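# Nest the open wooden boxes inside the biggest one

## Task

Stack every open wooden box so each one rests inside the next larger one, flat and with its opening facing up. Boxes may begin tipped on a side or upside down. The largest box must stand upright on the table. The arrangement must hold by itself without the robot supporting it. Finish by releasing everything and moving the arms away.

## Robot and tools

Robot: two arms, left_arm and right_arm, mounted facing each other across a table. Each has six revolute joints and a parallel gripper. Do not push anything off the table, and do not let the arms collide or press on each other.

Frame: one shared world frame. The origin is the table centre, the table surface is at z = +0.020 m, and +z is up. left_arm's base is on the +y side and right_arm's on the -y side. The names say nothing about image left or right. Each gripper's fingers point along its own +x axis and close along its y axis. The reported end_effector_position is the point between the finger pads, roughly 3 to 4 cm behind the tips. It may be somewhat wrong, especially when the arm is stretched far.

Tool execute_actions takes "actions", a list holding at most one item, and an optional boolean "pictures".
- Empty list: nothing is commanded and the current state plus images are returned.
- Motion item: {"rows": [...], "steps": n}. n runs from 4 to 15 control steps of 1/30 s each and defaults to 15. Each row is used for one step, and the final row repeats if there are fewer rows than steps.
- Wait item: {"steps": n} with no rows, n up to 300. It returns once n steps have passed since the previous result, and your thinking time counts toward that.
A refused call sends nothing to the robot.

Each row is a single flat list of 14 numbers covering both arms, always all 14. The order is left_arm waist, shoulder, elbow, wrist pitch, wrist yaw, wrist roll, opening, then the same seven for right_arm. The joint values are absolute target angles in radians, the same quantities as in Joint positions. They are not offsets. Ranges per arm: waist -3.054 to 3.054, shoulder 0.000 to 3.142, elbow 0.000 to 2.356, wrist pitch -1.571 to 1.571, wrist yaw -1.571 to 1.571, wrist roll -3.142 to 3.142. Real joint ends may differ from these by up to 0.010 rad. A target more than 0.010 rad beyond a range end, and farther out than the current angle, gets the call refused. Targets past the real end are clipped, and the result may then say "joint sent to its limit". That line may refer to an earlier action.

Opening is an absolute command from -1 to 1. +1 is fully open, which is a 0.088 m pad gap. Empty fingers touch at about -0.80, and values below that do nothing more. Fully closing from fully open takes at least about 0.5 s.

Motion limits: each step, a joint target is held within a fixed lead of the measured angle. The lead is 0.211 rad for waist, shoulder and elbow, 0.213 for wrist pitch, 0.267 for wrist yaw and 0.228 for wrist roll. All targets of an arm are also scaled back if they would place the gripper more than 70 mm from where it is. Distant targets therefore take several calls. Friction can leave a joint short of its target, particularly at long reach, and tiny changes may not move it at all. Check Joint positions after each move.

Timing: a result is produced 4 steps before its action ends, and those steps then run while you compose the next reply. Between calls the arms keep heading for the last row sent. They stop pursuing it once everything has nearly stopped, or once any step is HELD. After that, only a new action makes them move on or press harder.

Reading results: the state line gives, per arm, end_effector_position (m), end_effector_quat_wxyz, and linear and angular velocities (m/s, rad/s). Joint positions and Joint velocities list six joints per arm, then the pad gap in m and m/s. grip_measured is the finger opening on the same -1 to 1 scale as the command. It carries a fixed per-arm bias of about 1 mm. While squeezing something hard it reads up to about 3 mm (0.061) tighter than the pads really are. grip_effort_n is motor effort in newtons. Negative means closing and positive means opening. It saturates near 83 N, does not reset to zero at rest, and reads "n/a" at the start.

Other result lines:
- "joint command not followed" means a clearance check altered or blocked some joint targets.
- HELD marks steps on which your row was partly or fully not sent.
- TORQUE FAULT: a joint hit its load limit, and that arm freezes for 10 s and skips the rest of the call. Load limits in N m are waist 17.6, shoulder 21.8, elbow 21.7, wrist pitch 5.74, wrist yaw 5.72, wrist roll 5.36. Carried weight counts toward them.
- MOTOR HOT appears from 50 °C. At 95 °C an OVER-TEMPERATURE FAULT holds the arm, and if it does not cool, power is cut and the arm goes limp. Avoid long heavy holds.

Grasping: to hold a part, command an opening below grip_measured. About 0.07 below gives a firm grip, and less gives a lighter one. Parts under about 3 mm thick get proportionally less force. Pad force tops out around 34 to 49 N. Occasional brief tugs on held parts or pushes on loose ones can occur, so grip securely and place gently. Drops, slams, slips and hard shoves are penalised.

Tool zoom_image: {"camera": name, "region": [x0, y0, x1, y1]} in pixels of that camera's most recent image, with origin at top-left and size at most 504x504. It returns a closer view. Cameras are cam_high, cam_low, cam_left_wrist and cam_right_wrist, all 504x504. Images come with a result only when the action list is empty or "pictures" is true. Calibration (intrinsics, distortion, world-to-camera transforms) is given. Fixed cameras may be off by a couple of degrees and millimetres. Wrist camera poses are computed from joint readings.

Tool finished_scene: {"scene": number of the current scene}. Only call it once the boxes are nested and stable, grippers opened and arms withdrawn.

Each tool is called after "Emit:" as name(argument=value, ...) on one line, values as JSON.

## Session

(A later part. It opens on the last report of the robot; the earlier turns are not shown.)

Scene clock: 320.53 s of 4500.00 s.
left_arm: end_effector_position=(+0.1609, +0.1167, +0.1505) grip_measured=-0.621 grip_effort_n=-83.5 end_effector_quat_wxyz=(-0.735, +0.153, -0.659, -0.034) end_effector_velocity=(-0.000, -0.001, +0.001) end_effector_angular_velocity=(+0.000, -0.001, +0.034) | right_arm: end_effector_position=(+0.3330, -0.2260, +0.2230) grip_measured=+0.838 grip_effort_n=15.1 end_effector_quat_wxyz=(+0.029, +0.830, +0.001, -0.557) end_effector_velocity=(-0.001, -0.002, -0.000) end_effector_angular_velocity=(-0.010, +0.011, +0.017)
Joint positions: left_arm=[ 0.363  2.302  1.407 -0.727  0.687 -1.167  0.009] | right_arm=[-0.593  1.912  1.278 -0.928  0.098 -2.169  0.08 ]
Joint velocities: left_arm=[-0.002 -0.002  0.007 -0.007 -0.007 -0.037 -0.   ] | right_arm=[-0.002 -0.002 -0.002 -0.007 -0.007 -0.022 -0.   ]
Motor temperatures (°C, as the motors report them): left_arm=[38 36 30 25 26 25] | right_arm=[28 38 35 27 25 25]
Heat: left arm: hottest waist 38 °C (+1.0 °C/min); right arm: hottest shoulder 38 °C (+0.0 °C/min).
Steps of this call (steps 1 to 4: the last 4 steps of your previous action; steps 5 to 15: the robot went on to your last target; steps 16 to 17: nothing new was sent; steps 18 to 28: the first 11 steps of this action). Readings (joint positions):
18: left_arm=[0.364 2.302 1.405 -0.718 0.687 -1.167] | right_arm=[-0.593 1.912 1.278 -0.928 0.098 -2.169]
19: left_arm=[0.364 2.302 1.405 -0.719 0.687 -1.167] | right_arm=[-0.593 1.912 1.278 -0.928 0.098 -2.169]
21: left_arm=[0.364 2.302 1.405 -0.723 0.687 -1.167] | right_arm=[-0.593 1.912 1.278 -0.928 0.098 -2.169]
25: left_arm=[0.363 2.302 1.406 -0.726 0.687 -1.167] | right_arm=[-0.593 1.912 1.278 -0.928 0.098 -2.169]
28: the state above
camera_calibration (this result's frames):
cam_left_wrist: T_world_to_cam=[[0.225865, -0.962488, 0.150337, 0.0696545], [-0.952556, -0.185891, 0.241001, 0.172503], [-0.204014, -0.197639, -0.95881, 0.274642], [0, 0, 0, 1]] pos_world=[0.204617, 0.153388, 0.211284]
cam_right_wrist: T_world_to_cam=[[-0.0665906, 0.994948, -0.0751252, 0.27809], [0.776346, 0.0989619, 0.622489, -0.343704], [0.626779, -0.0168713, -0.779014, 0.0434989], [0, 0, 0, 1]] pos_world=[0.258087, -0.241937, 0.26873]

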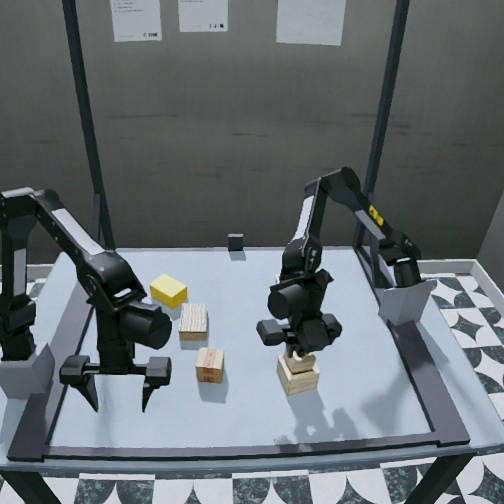

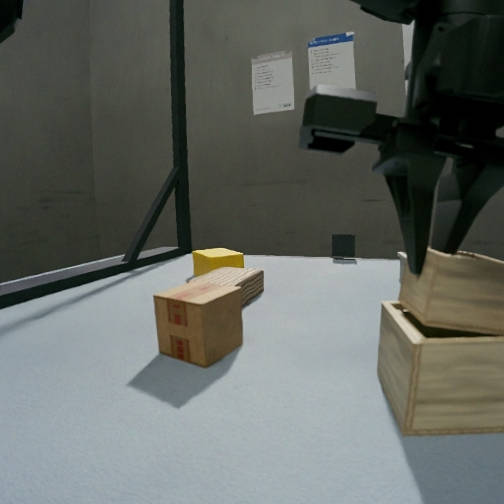

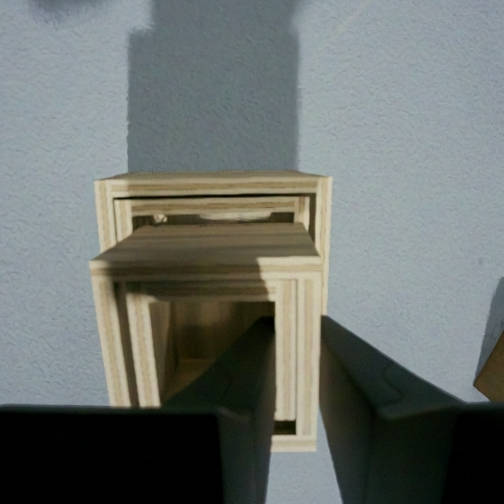

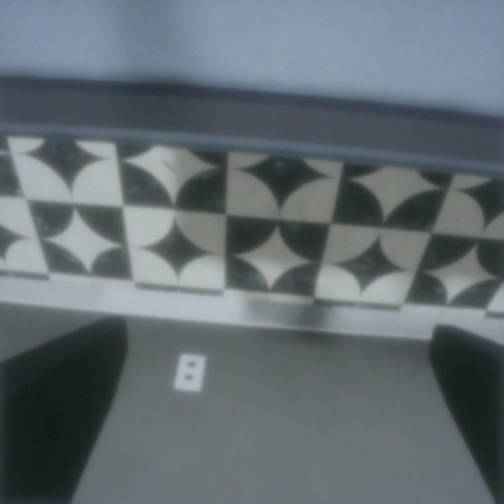

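Emit:
execute_actions(actions=[{"rows":[[0.365,2.29,1.44,-0.79,0.69,-1.15,-0.75,-0.593,1.912,1.278,-0.928,0.098,-2.169,0.84]],"steps":12}])

Emit:
execute_actions(actions=[{"rows":[[0.35,2.31,1.47,-0.88,0.70,-1.15,-0.75,-0.593,1.912,1.278,-0.928,0.098,-2.169,0.84]],"steps":15}], pictures=true)

Scene clock: 321.07 s of 4500.00 s.
left_arm: end_effector_position=(+0.1556, +0.1177, +0.1524) grip_measured=-0.621 grip_effort_n=-83.5 end_effector_quat_wxyz=(-0.731, +0.148, -0.665, -0.045) end_effector_velocity=(-0.007, -0.006, +0.009) end_effector_angular_velocity=(+0.005, +0.017, +0.015) | right_arm: end_effector_position=(+0.3330, -0.2260, +0.2230) grip_measured=+0.838 grip_effort_n=15.1 end_effector_quat_wxyz=(+0.029, +0.830, +0.001, -0.557) end_effector_velocity=(-0.001, -0.002, -0.002) end_effector_angular_velocity=(-0.008, +0.013, +0.003)
Joint positions: left_arm=[ 0.361  2.302  1.427 -0.781  0.687 -1.155  0.009] | right_arm=[-0.593  1.912  1.278 -0.928  0.098 -2.169  0.08 ]
Joint velocities: left_arm=[-0.002 -0.007  0.042 -0.066  0.007 -0.007 -0.   ] | right_arm=[-0.002  0.002 -0.002 -0.007 -0.007 -0.007  0.   ]
Motor temperatures (°C, as the motors report them): left_arm=[38 36 30 25 26 25] | right_arm=[28 38 35 27 25 25]
Heat: left arm: hottest waist 38 °C (+1.0 °C/min); right arm: hottest shoulder 38 °C (+0.0 °C/min).
Steps of this call (steps 1 to 4: the last 4 steps of your previous action; steps 5 to 8: the robot went on to your last target; steps 9 to 16: the first 8 steps of this action). Readings (joint positions):
9: left_arm=[0.363 2.302 1.410 -0.735 0.687 -1.167] | right_arm=[-0.593 1.912 1.278 -0.928 0.098 -2.169]
10: left_arm=[0.363 2.302 1.416 -0.750 0.687 -1.165] | right_arm=[-0.593 1.912 1.278 -0.928 0.098 -2.169]
12: left_arm=[0.361 2.302 1.420 -0.767 0.687 -1.160] | right_arm=[-0.593 1.912 1.278 -0.928 0.098 -2.169]
16: the state above

Scene clock: 321.57 s of 4500.00 s.
left_arm: end_effector_position=(+0.1430, +0.1178, +0.1537) grip_measured=-0.621 grip_effort_n=-83.5 end_effector_quat_wxyz=(-0.718, +0.142, -0.678, -0.068) end_effector_velocity=(-0.007, +0.004, +0.002) end_effector_angular_velocity=(+0.025, +0.017, +0.029) | right_arm: end_effector_position=(+0.3330, -0.2260, +0.2230) grip_measured=+0.838 grip_effort_n=15.6 end_effector_quat_wxyz=(+0.029, +0.830, +0.001, -0.557) end_effector_velocity=(+0.000, -0.003, +0.000) end_effector_angular_velocity=(-0.006, -0.003, -0.012)
Joint positions: left_arm=[ 0.348  2.302  1.46  -0.872  0.696 -1.153  0.009] | right_arm=[-0.593  1.912  1.278 -0.928  0.098 -2.169  0.08 ]
Joint velocities: left_arm=[-0.002 -0.007  0.007 -0.051 -0.007 -0.007 -0.   ] | right_arm=[-0.002 -0.002 -0.002 -0.007  0.007  0.007 -0.   ]
Motor temperatures (°C, as the motors report them): left_arm=[38 36 30 25 26 25] | right_arm=[28 38 35 27 25 25]
Heat: left arm: hottest waist 38 °C (+1.0 °C/min); right arm: hottest shoulder 38 °C (+0.0 °C/min).
Steps of this call (steps 1 to 4: the last 4 steps of your previous action; steps 5 to 15: the first 11 steps of this action). Readings (joint positions):
5: left_arm=[0.361 2.302 1.433 -0.794 0.687 -1.153] | right_arm=[-0.593 1.912 1.278 -0.928 0.098 -2.169]
6: left_arm=[0.360 2.302 1.440 -0.816 0.687 -1.153] | right_arm=[-0.593 1.912 1.278 -0.928 0.098 -2.169]
8: left_arm=[0.357 2.302 1.448 -0.845 0.692 -1.153] | right_arm=[-0.593 1.912 1.278 -0.928 0.098 -2.169]
12: left_arm=[0.349 2.302 1.458 -0.867 0.695 -1.153] | right_arm=[-0.593 1.912 1.278 -0.928 0.098 -2.169]
15: the state above
camera_calibration (this result's frames):
cam_left_wrist: T_world_to_cam=[[0.262746, -0.961277, 0.0831326, 0.0791893], [-0.929951, -0.229329, 0.2874, 0.149641], [-0.257206, -0.152822, -0.954196, 0.275863], [0, 0, 0, 1]] pos_world=[0.189306, 0.152598, 0.213638]
cam_right_wrist: T_world_to_cam=[[-0.0665906, 0.994948, -0.0751252, 0.27809], [0.776346, 0.0989619, 0.622489, -0.343704], [0.626779, -0.0168713, -0.779014, 0.0434989], [0, 0, 0, 1]] pos_world=[0.258087, -0.241937, 0.26873]

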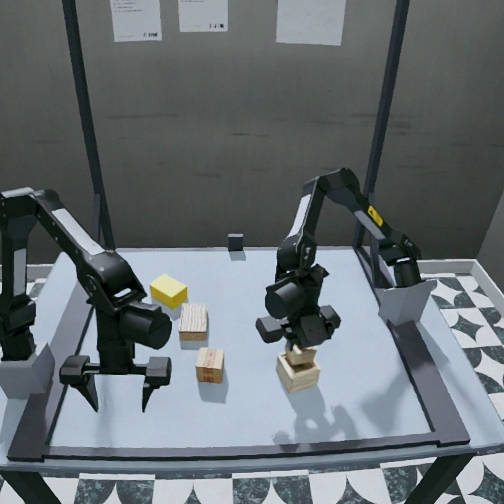

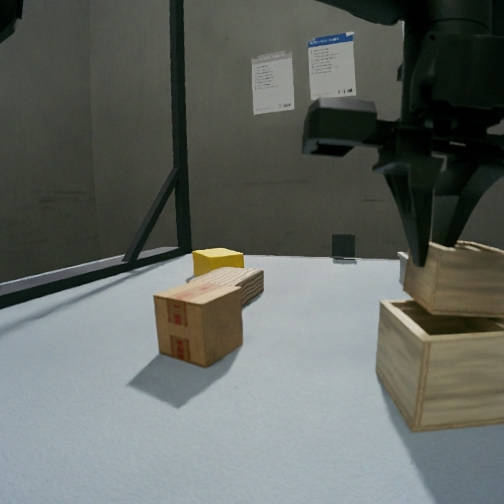

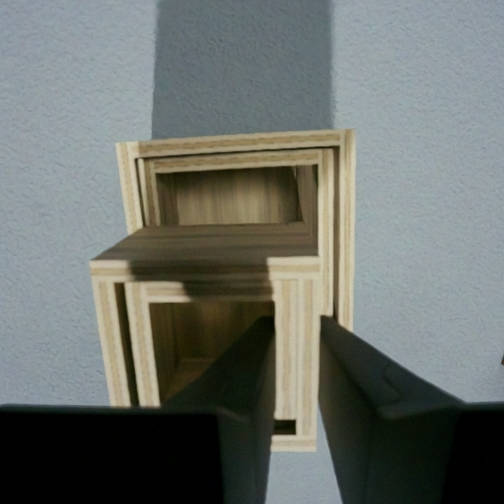

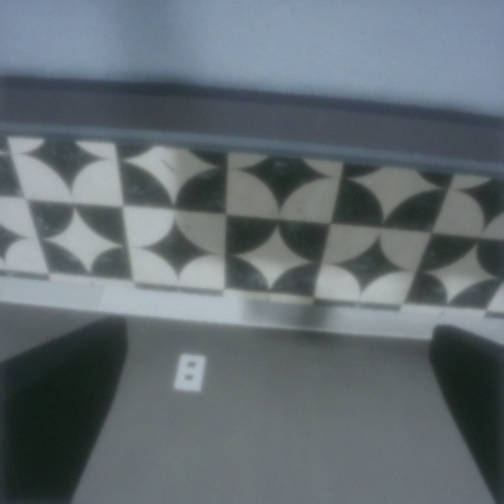

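Emit:
execute_actions(actions=[{"rows":[[0.35,2.335,1.50,-0.87,0.655,-1.19,-0.75,-0.593,1.912,1.278,-0.928,0.098,-2.169,0.84]],"steps":15}], pictures=true)

Scene clock: 322.07 s of 4500.00 s.
left_arm: end_effector_position=(+0.1521, +0.1165, +0.1532) grip_measured=-0.621 grip_effort_n=-83.5 end_effector_quat_wxyz=(-0.727, +0.148, -0.666, -0.082) end_effector_velocity=(-0.001, -0.001, -0.001) end_effector_angular_velocity=(+0.012, +0.006, +0.039) | right_arm: end_effector_position=(+0.3330, -0.2260, +0.2230) grip_measured=+0.838 grip_effort_n=15.1 end_effector_quat_wxyz=(+0.029, +0.830, +0.001, -0.557) end_effector_velocity=(-0.002, -0.002, +0.001) end_effector_angular_velocity=(+0.005, +0.007, -0.008)
Joint positions: left_arm=[ 0.348  2.324  1.489 -0.872  0.662 -1.184  0.009] | right_arm=[-0.593  1.912  1.278 -0.928  0.098 -2.169  0.08 ]
Joint velocities: left_arm=[-0.007  0.007  0.017 -0.022 -0.007 -0.037 -0.   ] | right_arm=[-0.002 -0.007 -0.002 -0.007 -0.007  0.007 -0.   ]
Motor temperatures (°C, as the motors report them): left_arm=[38 35 30 25 26 25] | right_arm=[28 38 35 27 25 25]
Heat: left arm: hottest waist 38 °C (+1.0 °C/min); right arm: hottest shoulder 38 °C (+0.0 °C/min).
Steps of this call (steps 1 to 4: the last 4 steps of your previous action; steps 5 to 15: the first 11 steps of this action). Readings (joint positions):
5: left_arm=[0.348 2.304 1.463 -0.877 0.695 -1.154] | right_arm=[-0.593 1.912 1.278 -0.928 0.098 -2.169]
6: left_arm=[0.348 2.307 1.469 -0.878 0.689 -1.161] | right_arm=[-0.593 1.912 1.278 -0.928 0.098 -2.169]
8: left_arm=[0.348 2.315 1.480 -0.874 0.676 -1.171] | right_arm=[-0.593 1.912 1.278 -0.928 0.098 -2.169]
12: left_arm=[0.348 2.322 1.487 -0.873 0.665 -1.182] | right_arm=[-0.593 1.912 1.278 -0.928 0.098 -2.169]
15: the state above
camera_calibration (this result's frames):
cam_left_wrist: T_world_to_cam=[[0.290052, -0.954034, 0.0754291, 0.0717669], [-0.929692, -0.262198, 0.258698, 0.166127], [-0.227029, -0.145162, -0.963009, 0.273437], [0, 0, 0, 1]] pos_world=[0.195709, 0.151719, 0.214932]
cam_right_wrist: T_world_to_cam=[[-0.0665906, 0.994948, -0.0751252, 0.27809], [0.776346, 0.0989619, 0.622489, -0.343704], [0.626779, -0.0168713, -0.779014, 0.0434989], [0, 0, 0, 1]] pos_world=[0.258087, -0.241937, 0.26873]

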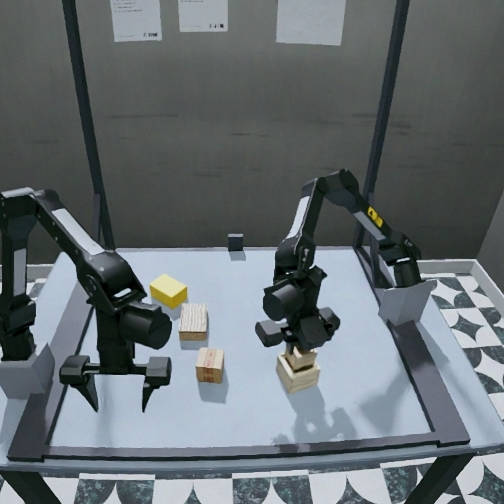

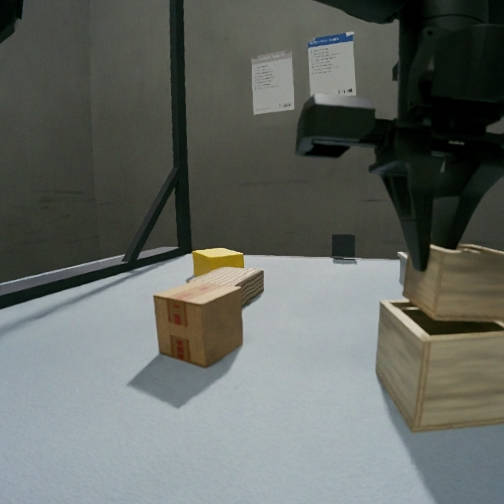

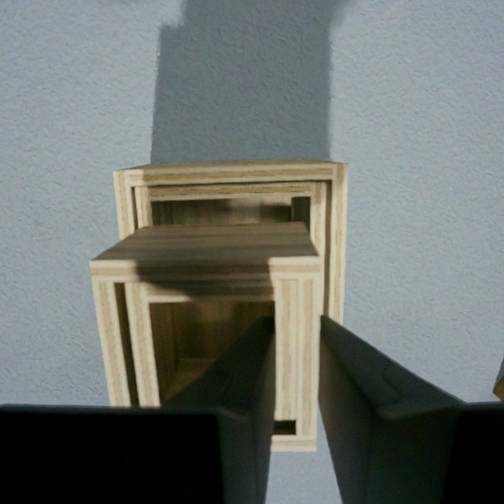

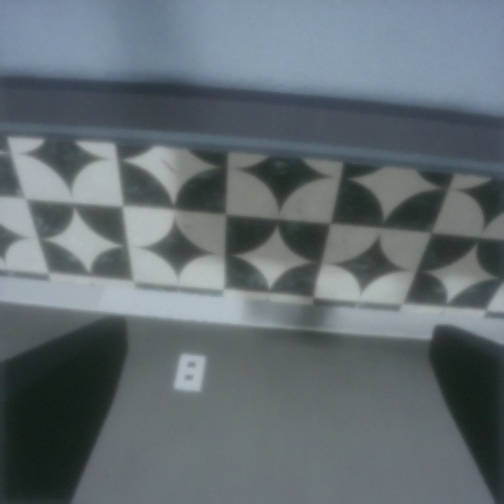

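Emit:
execute_actions(actions=[{"rows":[[0.325,2.365,1.495,-0.865,0.655,-1.19,-0.75,-0.593,1.912,1.278,-0.928,0.098,-2.169,0.84]],"steps":15}], pictures=true)

Scene clock: 322.63 s of 4500.00 s.
left_arm: end_effector_position=(+0.1537, +0.1159, +0.1462) grip_measured=-0.621 grip_effort_n=-83.5 end_effector_quat_wxyz=(-0.727, +0.143, -0.666, -0.086) end_effector_velocity=(+0.002, +0.004, -0.002) end_effector_angular_velocity=(+0.016, -0.014, +0.009) | right_arm: end_effector_position=(+0.3330, -0.2260, +0.2230) grip_measured=+0.838 grip_effort_n=15.1 end_effector_quat_wxyz=(+0.029, +0.830, +0.001, -0.557) end_effector_velocity=(-0.002, -0.001, +0.001) end_effector_angular_velocity=(+0.008, +0.020, +0.003)
Joint positions: left_arm=[ 0.336  2.343  1.496 -0.866  0.658 -1.187  0.009] | right_arm=[-0.593  1.912  1.278 -0.928  0.098 -2.169  0.08 ]
Joint velocities: left_arm=[-0.002 -0.002 -0.012  0.007 -0.022 -0.007 -0.   ] | right_arm=[-0.007 -0.007 -0.002 -0.007 -0.022 -0.007  0.   ]
Motor temperatures (°C, as the motors report them): left_arm=[38 35 31 25 26 25] | right_arm=[28 38 35 27 25 25]
Heat: left arm: hottest waist 38 °C (+1.0 °C/min); right arm: hottest shoulder 38 °C (+0.0 °C/min).
Steps of this call (steps 1 to 4: the last 4 steps of your previous action; steps 5 to 6: the robot went on to your last target; steps 7 to 17: the first 11 steps of this action). Readings (joint positions):
7: left_arm=[0.347 2.327 1.491 -0.872 0.659 -1.187] | right_arm=[-0.593 1.912 1.278 -0.928 0.098 -2.169]
8: left_arm=[0.345 2.331 1.492 -0.870 0.659 -1.187] | right_arm=[-0.593 1.912 1.278 -0.928 0.098 -2.169]
10: left_arm=[0.337 2.340 1.492 -0.868 0.659 -1.187] | right_arm=[-0.593 1.912 1.278 -0.928 0.098 -2.169]
14: left_arm=[0.336 2.343 1.496 -0.866 0.658 -1.187] | right_arm=[-0.593 1.912 1.278 -0.928 0.098 -2.169]
17: the state above
camera_calibration (this result's frames):
cam_left_wrist: T_world_to_cam=[[0.288686, -0.955356, 0.0629004, 0.073397], [-0.92934, -0.263817, 0.258319, 0.169389], [-0.230192, -0.133029, -0.96401, 0.266196], [0, 0, 0, 1]] pos_world=[0.197507, 0.150219, 0.208242]
cam_right_wrist: T_world_to_cam=[[-0.0665906, 0.994948, -0.0751252, 0.27809], [0.776346, 0.0989619, 0.622489, -0.343704], [0.626779, -0.0168713, -0.779014, 0.0434989], [0, 0, 0, 1]] pos_world=[0.258087, -0.241937, 0.26873]

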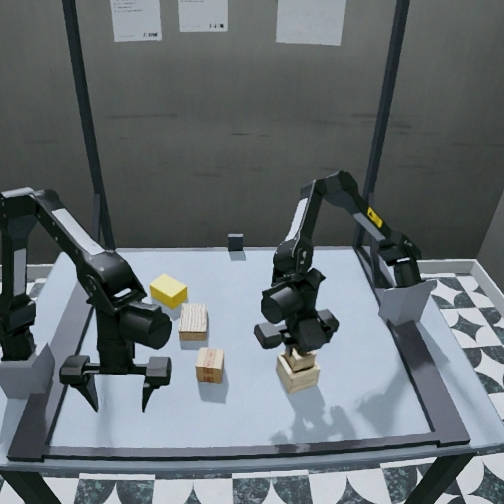

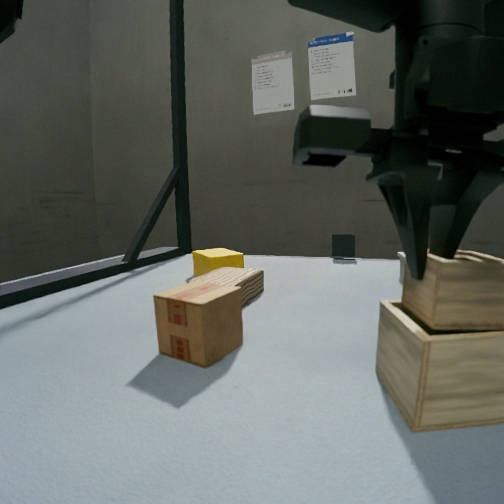

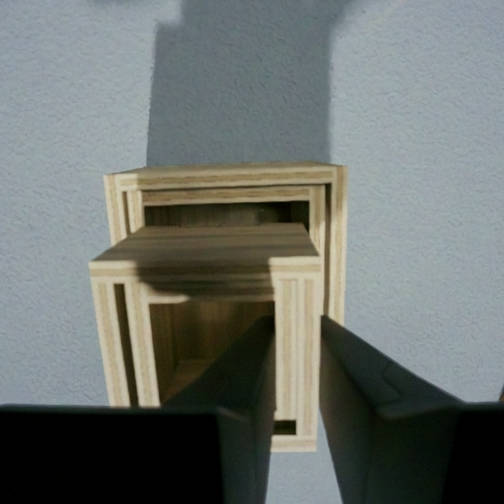

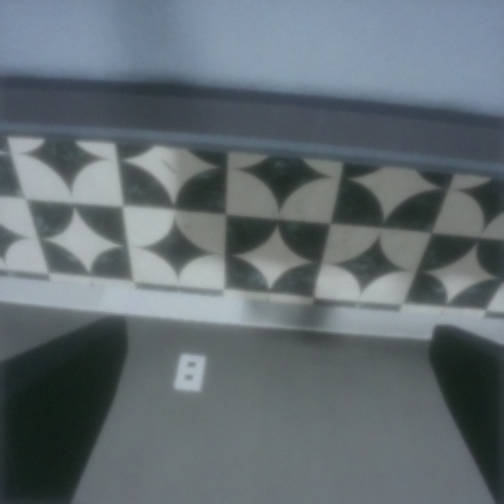

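z .146 – possibly entering. Continue.

Emit:
execute_actions(actions=[{"rows":[[0.315,2.385,1.505,-0.86,0.655,-1.19,-0.75,-0.593,1.912,1.278,-0.928,0.098,-2.169,0.84]],"steps":15}], pictures=true)

Scene clock: 323.13 s of 4500.00 s.
left_arm: end_effector_position=(+0.1549, +0.1156, +0.1442) grip_measured=-0.621 grip_effort_n=-83.5 end_effector_quat_wxyz=(-0.726, +0.143, -0.667, -0.089) end_effector_velocity=(-0.001, +0.003, -0.002) end_effector_angular_velocity=(+0.016, +0.009, +0.035) | right_arm: end_effector_position=(+0.3330, -0.2260, +0.2230) grip_measured=+0.838 grip_effort_n=14.7 end_effector_quat_wxyz=(+0.029, +0.830, +0.001, -0.557) end_effector_velocity=(-0.003, -0.001, -0.003) end_effector_angular_velocity=(+0.004, +0.025, -0.008)
Joint positions: left_arm=[ 0.334  2.354  1.505 -0.871  0.658 -1.189  0.009] | right_arm=[-0.593  1.912  1.278 -0.928  0.098 -2.169  0.08 ]
Joint velocities: left_arm=[-0.002  0.007  0.007 -0.022 -0.007 -0.022 -0.   ] | right_arm=[-0.002  0.002 -0.002 -0.007 -0.022  0.007 -0.   ]
Motor temperatures (°C, as the motors report them): left_arm=[38 35 31 25 26 25] | right_arm=[28 38 35 27 25 25]
Heat: left arm: hottest waist 38 °C (+1.0 °C/min); right arm: hottest shoulder 38 °C (+0.0 °C/min).
Steps of this call (steps 1 to 4: the last 4 steps of your previous action; steps 5 to 15: the first 11 steps of this action). Readings (joint positions):
5: left_arm=[0.336 2.345 1.497 -0.867 0.658 -1.187] | right_arm=[-0.593 1.912 1.278 -0.928 0.098 -2.169]
6: left_arm=[0.335 2.347 1.499 -0.867 0.658 -1.188] | right_arm=[-0.593 1.912 1.278 -0.928 0.098 -2.169]
8: left_arm=[0.334 2.351 1.502 -0.869 0.658 -1.188] | right_arm=[-0.593 1.912 1.278 -0.928 0.098 -2.169]
12: left_arm=[0.334 2.353 1.504 -0.870 0.658 -1.189] | right_arm=[-0.593 1.912 1.278 -0.928 0.098 -2.169]
15: the state above
camera_calibration (this result's frames):
cam_left_wrist: T_world_to_cam=[[0.293064, -0.954354, 0.0576325, 0.0729139], [-0.927156, -0.26896, 0.260848, 0.17088], [-0.23344, -0.12988, -0.963658, 0.264599], [0, 0, 0, 1]] pos_world=[0.198832, 0.149912, 0.206207]
cam_right_wrist: T_world_to_cam=[[-0.0665906, 0.994948, -0.0751252, 0.27809], [0.776346, 0.0989619, 0.622489, -0.343704], [0.626779, -0.0168713, -0.779014, 0.0434989], [0, 0, 0, 1]] pos_world=[0.258087, -0.241937, 0.26873]

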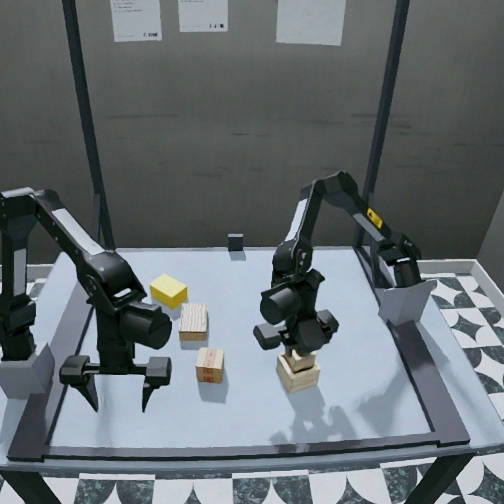

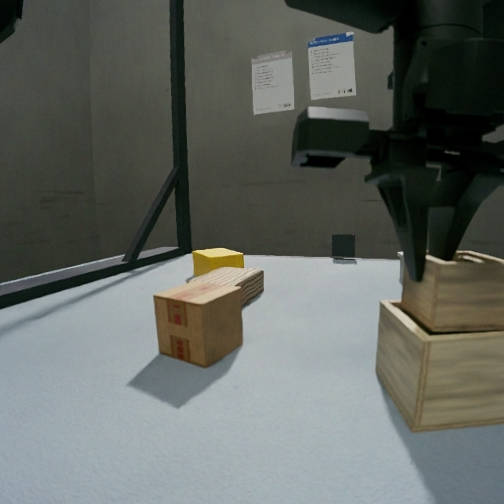

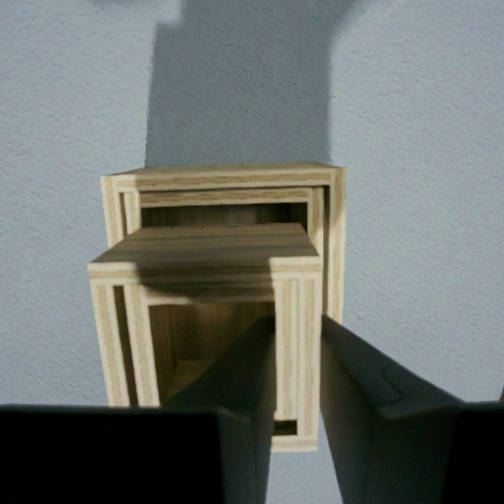

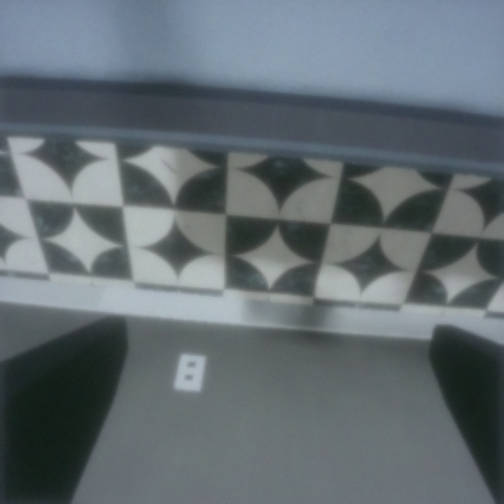

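Emit:
execute_actions(actions=[{"rows":[[0.34,2.365,1.53,-0.87,0.645,-1.19,-0.75,-0.593,1.912,1.278,-0.928,0.098,-2.169,0.84]],"steps":12}])

Emit:
execute_actions(actions=[{"rows":[[0.325,2.395,1.53,-0.87,0.645,-1.19,-0.75,-0.593,1.912,1.278,-0.928,0.098,-2.169,0.84]],"steps":15}], pictures=true)

Scene clock: 323.63 s of 4500.00 s.
left_arm: end_effector_position=(+0.1574, +0.1125, +0.1481) grip_measured=-0.621 grip_effort_n=-83.5 end_effector_quat_wxyz=(-0.730, +0.144, -0.663, -0.085) end_effector_velocity=(-0.000, -0.003, +0.003) end_effector_angular_velocity=(+0.003, -0.010, -0.013) | right_arm: end_effector_position=(+0.3330, -0.2260, +0.2230) grip_measured=+0.838 grip_effort_n=15.1 end_effector_quat_wxyz=(+0.029, +0.830, +0.001, -0.557) end_effector_velocity=(-0.005, -0.003, -0.000) end_effector_angular_velocity=(+0.000, +0.027, -0.009)
Joint positions: left_arm=[ 0.338  2.354  1.52  -0.872  0.652 -1.189  0.009] | right_arm=[-0.593  1.912  1.278 -0.928  0.098 -2.169  0.08 ]
Joint velocities: left_arm=[-0.002 -0.002  0.012 -0.007 -0.007  0.007 -0.   ] | right_arm=[-0.002 -0.007 -0.002 -0.022 -0.022  0.007  0.   ]
Motor temperatures (°C, as the motors report them): left_arm=[38 35 31 25 26 25] | right_arm=[28 38 35 27 25 25]
Heat: left arm: hottest waist 38 °C (+1.0 °C/min); right arm: hottest shoulder 38 °C (+0.0 °C/min).
Steps of this call (steps 1 to 4: the last 4 steps of your previous action; steps 5 to 7: the robot went on to your last target; steps 8 to 15: the first 8 steps of this action). Readings (joint positions):
8: left_arm=[0.334 2.354 1.507 -0.872 0.658 -1.189] | right_arm=[-0.593 1.912 1.278 -0.928 0.098 -2.169]
9: left_arm=[0.336 2.354 1.511 -0.874 0.657 -1.189] | right_arm=[-0.593 1.912 1.278 -0.928 0.098 -2.169]
11: left_arm=[0.337 2.354 1.516 -0.872 0.655 -1.189] | right_arm=[-0.593 1.912 1.278 -0.928 0.098 -2.169]
15: the state above

Scene clock: 324.13 s of 4500.00 s.
left_arm: end_effector_position=(+0.1593, +0.1129, +0.1452) grip_measured=-0.621 grip_effort_n=-83.5 end_effector_quat_wxyz=(-0.728, +0.143, -0.664, -0.089) end_effector_velocity=(+0.003, +0.003, +0.000) end_effector_angular_velocity=(+0.014, -0.012, +0.031) | right_arm: end_effector_position=(+0.3330, -0.2260, +0.2230) grip_measured=+0.838 grip_effort_n=14.7 end_effector_quat_wxyz=(+0.029, +0.830, +0.001, -0.557) end_effector_velocity=(+0.001, +0.002, +0.002) end_effector_angular_velocity=(+0.006, +0.001, +0.022)
Joint positions: left_arm=[ 0.336  2.368  1.529 -0.876  0.651 -1.189  0.009] | right_arm=[-0.593  1.912  1.278 -0.928  0.098 -2.169  0.08 ]
Joint velocities: left_arm=[ 0.002  0.002  0.002 -0.007 -0.022 -0.022 -0.   ] | right_arm=[-0.002 -0.002  0.002  0.007 -0.007 -0.022 -0.   ]
Motor temperatures (°C, as the motors report them): left_arm=[38 35 31 25 26 25] | right_arm=[28 38 35 27 25 25]
Heat: left arm: hottest waist 38 °C (+1.0 °C/min); right arm: hottest shoulder 38 °C (+0.0 °C/min).
Steps of this call (steps 1 to 4: the last 4 steps of your previous action; steps 5 to 15: the first 11 steps of this action). Readings (joint positions):
5: left_arm=[0.337 2.356 1.521 -0.872 0.651 -1.189] | right_arm=[-0.593 1.912 1.278 -0.928 0.098 -2.169]
6: left_arm=[0.337 2.360 1.523 -0.872 0.651 -1.189] | right_arm=[-0.593 1.912 1.278 -0.928 0.098 -2.169]
8: left_arm=[0.336 2.365 1.526 -0.874 0.651 -1.189] | right_arm=[-0.593 1.912 1.278 -0.928 0.098 -2.169]
12: left_arm=[0.336 2.367 1.529 -0.876 0.651 -1.189] | right_arm=[-0.593 1.912 1.278 -0.928 0.098 -2.169]
15: the state above
camera_calibration (this result's frames):
cam_left_wrist: T_world_to_cam=[[0.292358, -0.954492, 0.0589169, 0.0689304], [-0.929152, -0.268939, 0.253669, 0.17538], [-0.22628, -0.128905, -0.965495, 0.26523], [0, 0, 0, 1]] pos_world=[0.202819, 0.14715, 0.207529]
cam_right_wrist: T_world_to_cam=[[-0.0665906, 0.994948, -0.0751252, 0.27809], [0.776346, 0.0989619, 0.622489, -0.343704], [0.626779, -0.0168713, -0.779014, 0.0434989], [0, 0, 0, 1]] pos_world=[0.258087, -0.241937, 0.26873]

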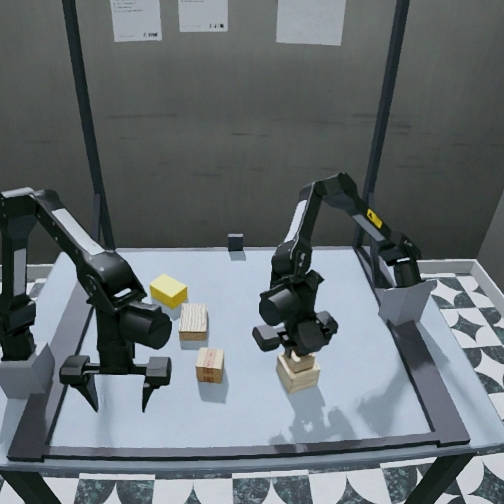

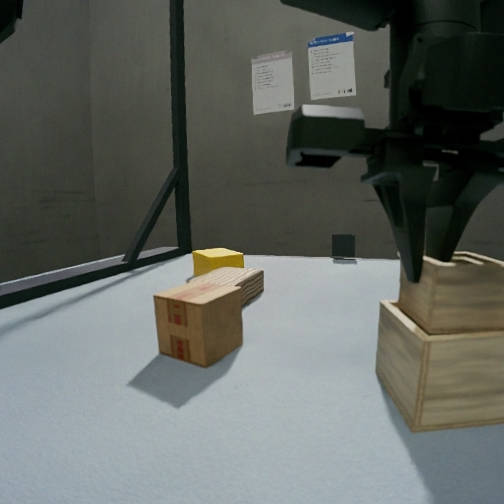

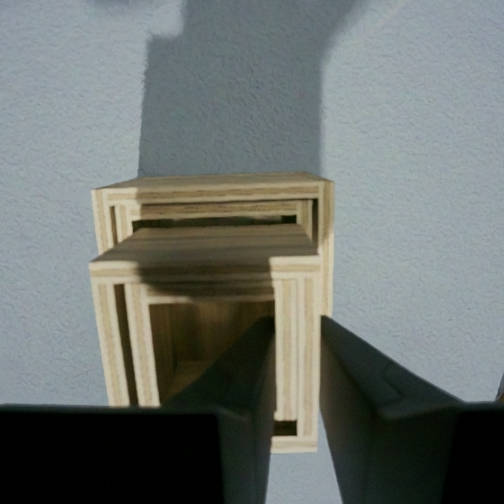

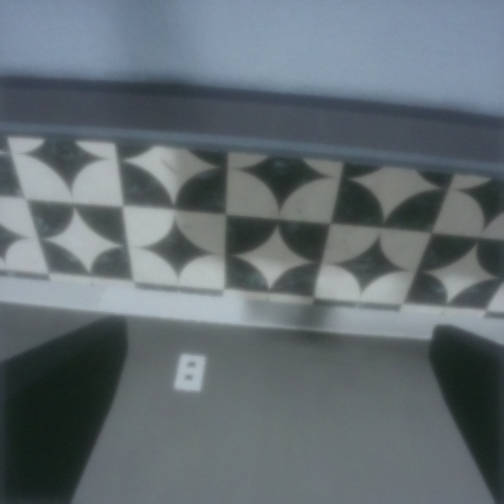

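Emit:
execute_actions(actions=[{"rows":[[0.345,2.36,1.53,-0.895,0.645,-1.19,-0.75,-0.593,1.912,1.278,-0.928,0.098,-2.169,0.84]],"steps":12}])

Emit:
execute_actions(actions=[{"rows":[[0.335,2.395,1.53,-0.895,0.645,-1.19,-0.75,-0.593,1.912,1.278,-0.928,0.098,-2.169,0.84]],"steps":15}], pictures=true)

Scene clock: 324.53 s of 4500.00 s.
left_arm: end_effector_position=(+0.1594, +0.1155, +0.1464) grip_measured=-0.621 grip_effort_n=-83.5 end_effector_quat_wxyz=(-0.727, +0.144, -0.665, -0.095) end_effector_velocity=(-0.002, +0.009, -0.001) end_effector_angular_velocity=(+0.045, -0.006, +0.032) | right_arm: end_effector_position=(+0.3330, -0.2260, +0.2230) grip_measured=+0.838 grip_effort_n=14.7 end_effector_quat_wxyz=(+0.029, +0.830, +0.001, -0.557) end_effector_velocity=(+0.001, -0.001, -0.001) end_effector_angular_velocity=(+0.005, +0.005, +0.002)
Joint positions: left_arm=[ 0.341  2.368  1.53  -0.89   0.649 -1.189  0.009] | right_arm=[-0.593  1.912  1.278 -0.928  0.098 -2.169  0.08 ]
Joint velocities: left_arm=[-0.002 -0.002 -0.002 -0.037 -0.037 -0.007 -0.   ] | right_arm=[-0.007 -0.002 -0.007  0.007 -0.007 -0.007 -0.   ]
Motor temperatures (°C, as the motors report them): left_arm=[38 35 31 25 26 25] | right_arm=[28 38 35 27 25 25]
Heat: left arm: hottest waist 38 °C (+1.0 °C/min); right arm: hottest shoulder 38 °C (+0.0 °C/min).
Steps of this call (steps 1 to 4: the last 4 steps of your previous action; steps 5 to 12: the first 8 steps of this action). Readings (joint positions):
5: left_arm=[0.337 2.368 1.529 -0.878 0.651 -1.189] | right_arm=[-0.593 1.912 1.278 -0.928 0.098 -2.169]
6: left_arm=[0.338 2.368 1.530 -0.881 0.652 -1.189] | right_arm=[-0.593 1.912 1.278 -0.928 0.098 -2.169]
8: left_arm=[0.341 2.368 1.530 -0.884 0.652 -1.189] | right_arm=[-0.593 1.912 1.278 -0.928 0.098 -2.169]
12: the state above

Scene clock: 325.03 s of 4500.00 s.
left_arm: end_effector_position=(+0.1594, +0.1176, +0.1402) grip_measured=-0.621 grip_effort_n=-83.5 end_effector_quat_wxyz=(-0.724, +0.141, -0.668, -0.102) end_effector_velocity=(+0.004, +0.006, -0.005) end_effector_angular_velocity=(+0.029, -0.004, +0.007) | right_arm: end_effector_position=(+0.3330, -0.2260, +0.2230) grip_measured=+0.838 grip_effort_n=15.1 end_effector_quat_wxyz=(+0.029, +0.830, +0.001, -0.557) end_effector_velocity=(-0.003, -0.001, -0.001) end_effector_angular_velocity=(-0.003, +0.023, +0.020)
Joint positions: left_arm=[ 0.334  2.383  1.53  -0.892  0.649 -1.189  0.009] | right_arm=[-0.593  1.912  1.278 -0.928  0.098 -2.169  0.08 ]
Joint velocities: left_arm=[-0.002  0.017  0.002 -0.007 -0.022  0.007 -0.   ] | right_arm=[-0.002 -0.002 -0.002 -0.007 -0.022 -0.022  0.   ]
Motor temperatures (°C, as the motors report them): left_arm=[38 35 31 25 26 25] | right_arm=[28 38 35 27 25 25]
Heat: left arm: hottest waist 38 °C (+1.0 °C/min); right arm: hottest shoulder 38 °C (+0.0 °C/min).
Steps of this call (steps 1 to 4: the last 4 steps of your previous action; steps 5 to 15: the first 11 steps of this action). Readings (joint positions):
5: left_arm=[0.341 2.369 1.530 -0.892 0.649 -1.189] | right_arm=[-0.593 1.912 1.278 -0.928 0.098 -2.169]
6: left_arm=[0.341 2.370 1.530 -0.892 0.649 -1.189] | right_arm=[-0.593 1.912 1.278 -0.928 0.098 -2.169]
8: left_arm=[0.339 2.373 1.530 -0.892 0.649 -1.189] | right_arm=[-0.593 1.912 1.278 -0.928 0.098 -2.169]
12: left_arm=[0.335 2.379 1.530 -0.892 0.649 -1.189] | right_arm=[-0.593 1.912 1.278 -0.928 0.098 -2.169]
15: the state above
camera_calibration (this result's frames):
cam_left_wrist: T_world_to_cam=[[0.309147, -0.950311, 0.0365627, 0.0736474], [-0.920662, -0.289424, 0.261946, 0.177808], [-0.238348, -0.114642, -0.96439, 0.261091], [0, 0, 0, 1]] pos_world=[0.203164, 0.151382, 0.202525]
cam_right_wrist: T_world_to_cam=[[-0.0665906, 0.994948, -0.0751252, 0.27809], [0.776346, 0.0989619, 0.622489, -0.343704], [0.626779, -0.0168713, -0.779014, 0.0434989], [0, 0, 0, 1]] pos_world=[0.258087, -0.241937, 0.26873]

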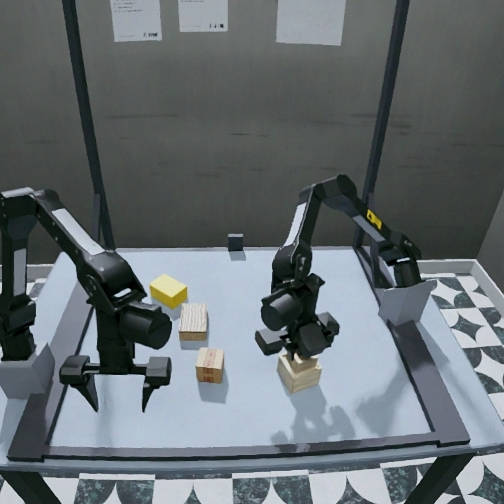

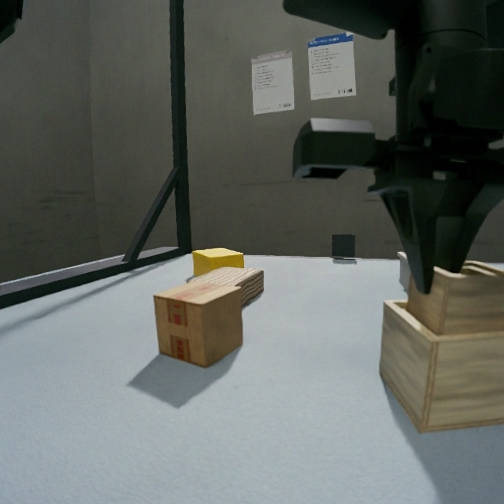

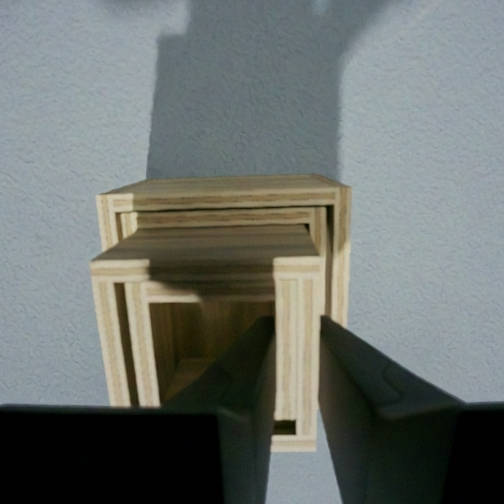

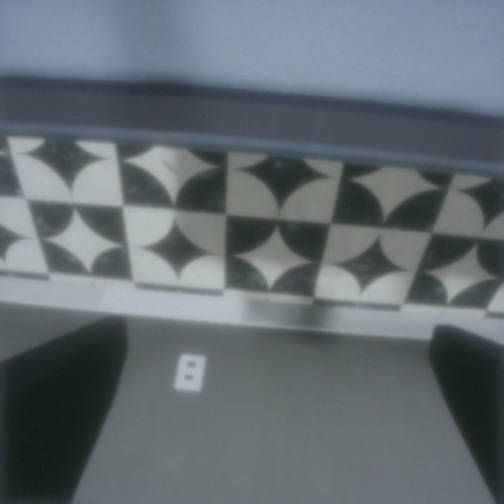

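Entering. Continue down, keeping tilt (q3 up a little).

Emit:
execute_actions(actions=[{"rows":[[0.31,2.43,1.52,-0.86,0.645,-1.19,-0.75,-0.593,1.912,1.278,-0.928,0.098,-2.169,0.84]],"steps":15}], pictures=true)

Scene clock: 325.53 s of 4500.00 s.
left_arm: end_effector_position=(+0.1606, +0.1195, +0.1211) grip_measured=-0.621 grip_effort_n=-83.5 end_effector_quat_wxyz=(-0.721, +0.127, -0.672, -0.108) end_effector_velocity=(+0.001, -0.000, -0.000) end_effector_angular_velocity=(+0.002, -0.009, +0.001) | right_arm: end_effector_position=(+0.3330, -0.2260, +0.2230) grip_measured=+0.838 grip_effort_n=15.1 end_effector_quat_wxyz=(+0.029, +0.830, +0.001, -0.557) end_effector_velocity=(-0.004, -0.004, -0.001) end_effector_angular_velocity=(-0.018, +0.018, +0.005)
Joint positions: left_arm=[ 0.307  2.42   1.525 -0.864  0.649 -1.189  0.009] | right_arm=[-0.593  1.912  1.278 -0.928  0.098 -2.169  0.08 ]
Joint velocities: left_arm=[-0.002 -0.002 -0.002  0.007 -0.007 -0.007 -0.   ] | right_arm=[ 0.002 -0.002 -0.002 -0.022 -0.007 -0.007 -0.   ]
Motor temperatures (°C, as the motors report them): left_arm=[38 35 31 25 26 25] | right_arm=[28 38 35 27 25 25]
Heat: left arm: hottest waist 38 °C (+1.0 °C/min); right arm: hottest shoulder 38 °C (+0.0 °C/min).
Steps of this call (steps 1 to 4: the last 4 steps of your previous action; steps 5 to 15: the first 11 steps of this action). Readings (joint positions):
5: left_arm=[0.334 2.386 1.530 -0.892 0.649 -1.189] | right_arm=[-0.593 1.912 1.278 -0.928 0.098 -2.169]
6: left_arm=[0.331 2.390 1.530 -0.886 0.649 -1.189] | right_arm=[-0.593 1.912 1.278 -0.928 0.098 -2.169]
8: left_arm=[0.323 2.401 1.530 -0.874 0.649 -1.189] | right_arm=[-0.593 1.912 1.278 -0.928 0.098 -2.169]
12: left_arm=[0.308 2.418 1.525 -0.866 0.649 -1.189] | right_arm=[-0.593 1.912 1.278 -0.928 0.098 -2.169]
15: the state above
camera_calibration (this result's frames):
cam_left_wrist: T_world_to_cam=[[0.299077, -0.954191, 0.00849188, 0.0813007], [-0.920019, -0.285982, 0.267916, 0.183253], [-0.253215, -0.0879403, -0.963405, 0.242261], [0, 0, 0, 1]] pos_world=[0.205625, 0.151288, 0.183609]
cam_right_wrist: T_world_to_cam=[[-0.0665906, 0.994948, -0.0751252, 0.27809], [0.776346, 0.0989619, 0.622489, -0.343704], [0.626779, -0.0168713, -0.779014, 0.0434989], [0, 0, 0, 1]] pos_world=[0.258087, -0.241937, 0.26873]

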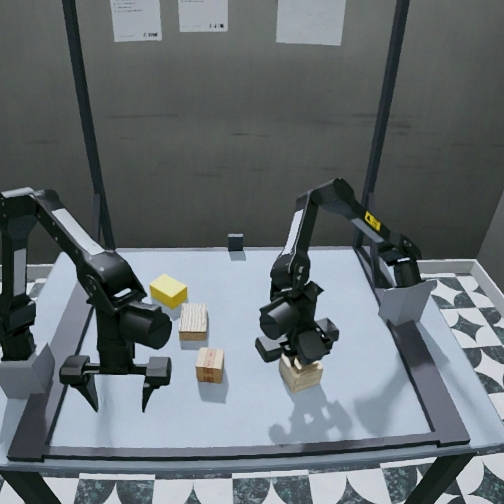

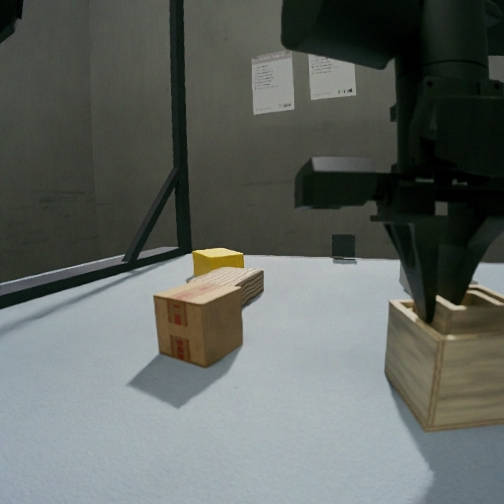

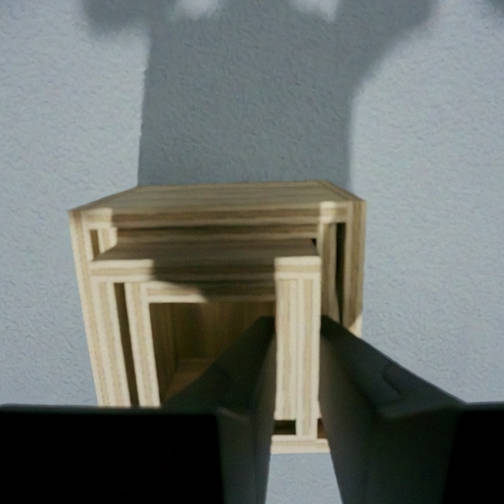

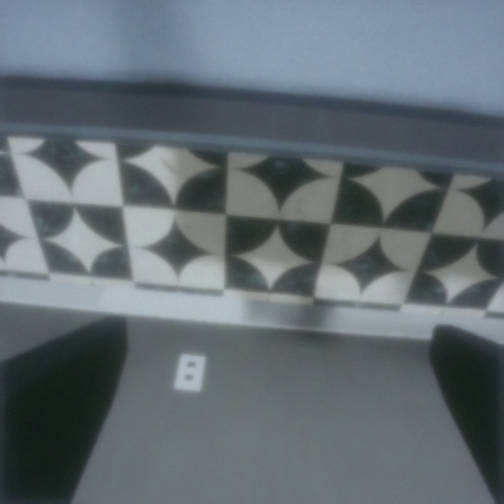

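Finger near the rim now; release gently.

Emit:
execute_actions(actions=[{"rows":[[0.307,2.42,1.525,-0.864,0.649,-1.19,-0.45,-0.593,1.912,1.278,-0.928,0.098,-2.169,0.84]],"steps":15}], pictures=true)

Scene clock: 326.03 s of 4500.00 s.
left_arm: end_effector_position=(+0.1608, +0.1193, +0.1211) grip_measured=-0.470 grip_effort_n=15.6 end_effector_quat_wxyz=(-0.722, +0.127, -0.672, -0.107) end_effector_velocity=(+0.001, +0.003, -0.001) end_effector_angular_velocity=(+0.004, -0.005, +0.011) | right_arm: end_effector_position=(+0.3330, -0.2260, +0.2230) grip_measured=+0.838 grip_effort_n=15.1 end_effector_quat_wxyz=(+0.029, +0.830, +0.001, -0.557) end_effector_velocity=(+0.001, +0.001, -0.001) end_effector_angular_velocity=(+0.004, +0.005, +0.006)
Joint positions: left_arm=[ 0.307  2.42   1.525 -0.863  0.649 -1.189  0.016] | right_arm=[-0.593  1.912  1.278 -0.928  0.098 -2.169  0.08 ]
Joint velocities: left_arm=[ 0.002 -0.002 -0.012  0.007 -0.007 -0.007  0.007] | right_arm=[-0.002  0.002 -0.002  0.007 -0.007 -0.007 -0.   ]
Motor temperatures (°C, as the motors report them): left_arm=[38 35 31 25 26 25] | right_arm=[28 38 35 27 25 25]
Heat: left arm: hottest waist 38 °C (+1.0 °C/min); right arm: hottest shoulder 38 °C (+0.0 °C/min).
Steps of this call (steps 1 to 4: the last 4 steps of your previous action; steps 5 to 15: the first 11 steps of this action). Readings (joint positions):
5: left_arm=[0.307 2.420 1.525 -0.863 0.649 -1.189] | right_arm=[-0.593 1.912 1.278 -0.928 0.098 -2.169]
6: left_arm=[0.307 2.420 1.525 -0.863 0.649 -1.189] | right_arm=[-0.593 1.912 1.278 -0.928 0.098 -2.169]
8: left_arm=[0.307 2.420 1.525 -0.863 0.649 -1.189] | right_arm=[-0.593 1.912 1.278 -0.928 0.098 -2.169]
12: left_arm=[0.307 2.420 1.525 -0.863 0.649 -1.189] | right_arm=[-0.593 1.912 1.278 -0.928 0.098 -2.169]
15: the state above
camera_calibration (this result's frames):
cam_left_wrist: T_world_to_cam=[[0.298141, -0.954474, 0.00954428, 0.0810953], [-0.920514, -0.284859, 0.26741, 0.183365], [-0.252518, -0.0885116, -0.963535, 0.242278], [0, 0, 0, 1]] pos_world=[0.205792, 0.151081, 0.183636]
cam_right_wrist: T_world_to_cam=[[-0.0665906, 0.994948, -0.0751252, 0.27809], [0.776346, 0.0989619, 0.622489, -0.343704], [0.626779, -0.0168713, -0.779014, 0.0434989], [0, 0, 0, 1]] pos_world=[0.258087, -0.241937, 0.26873]

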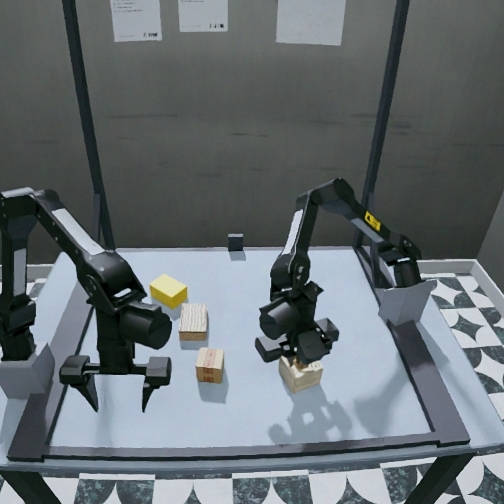

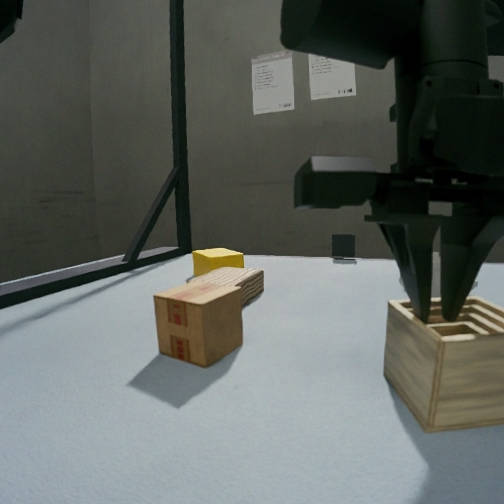

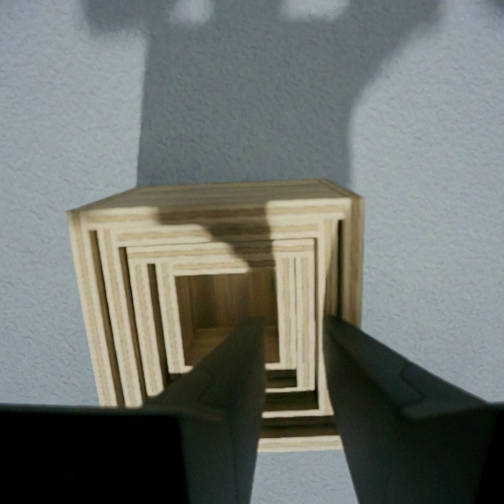

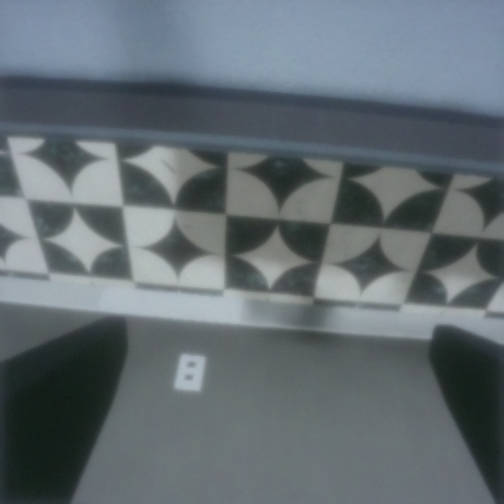

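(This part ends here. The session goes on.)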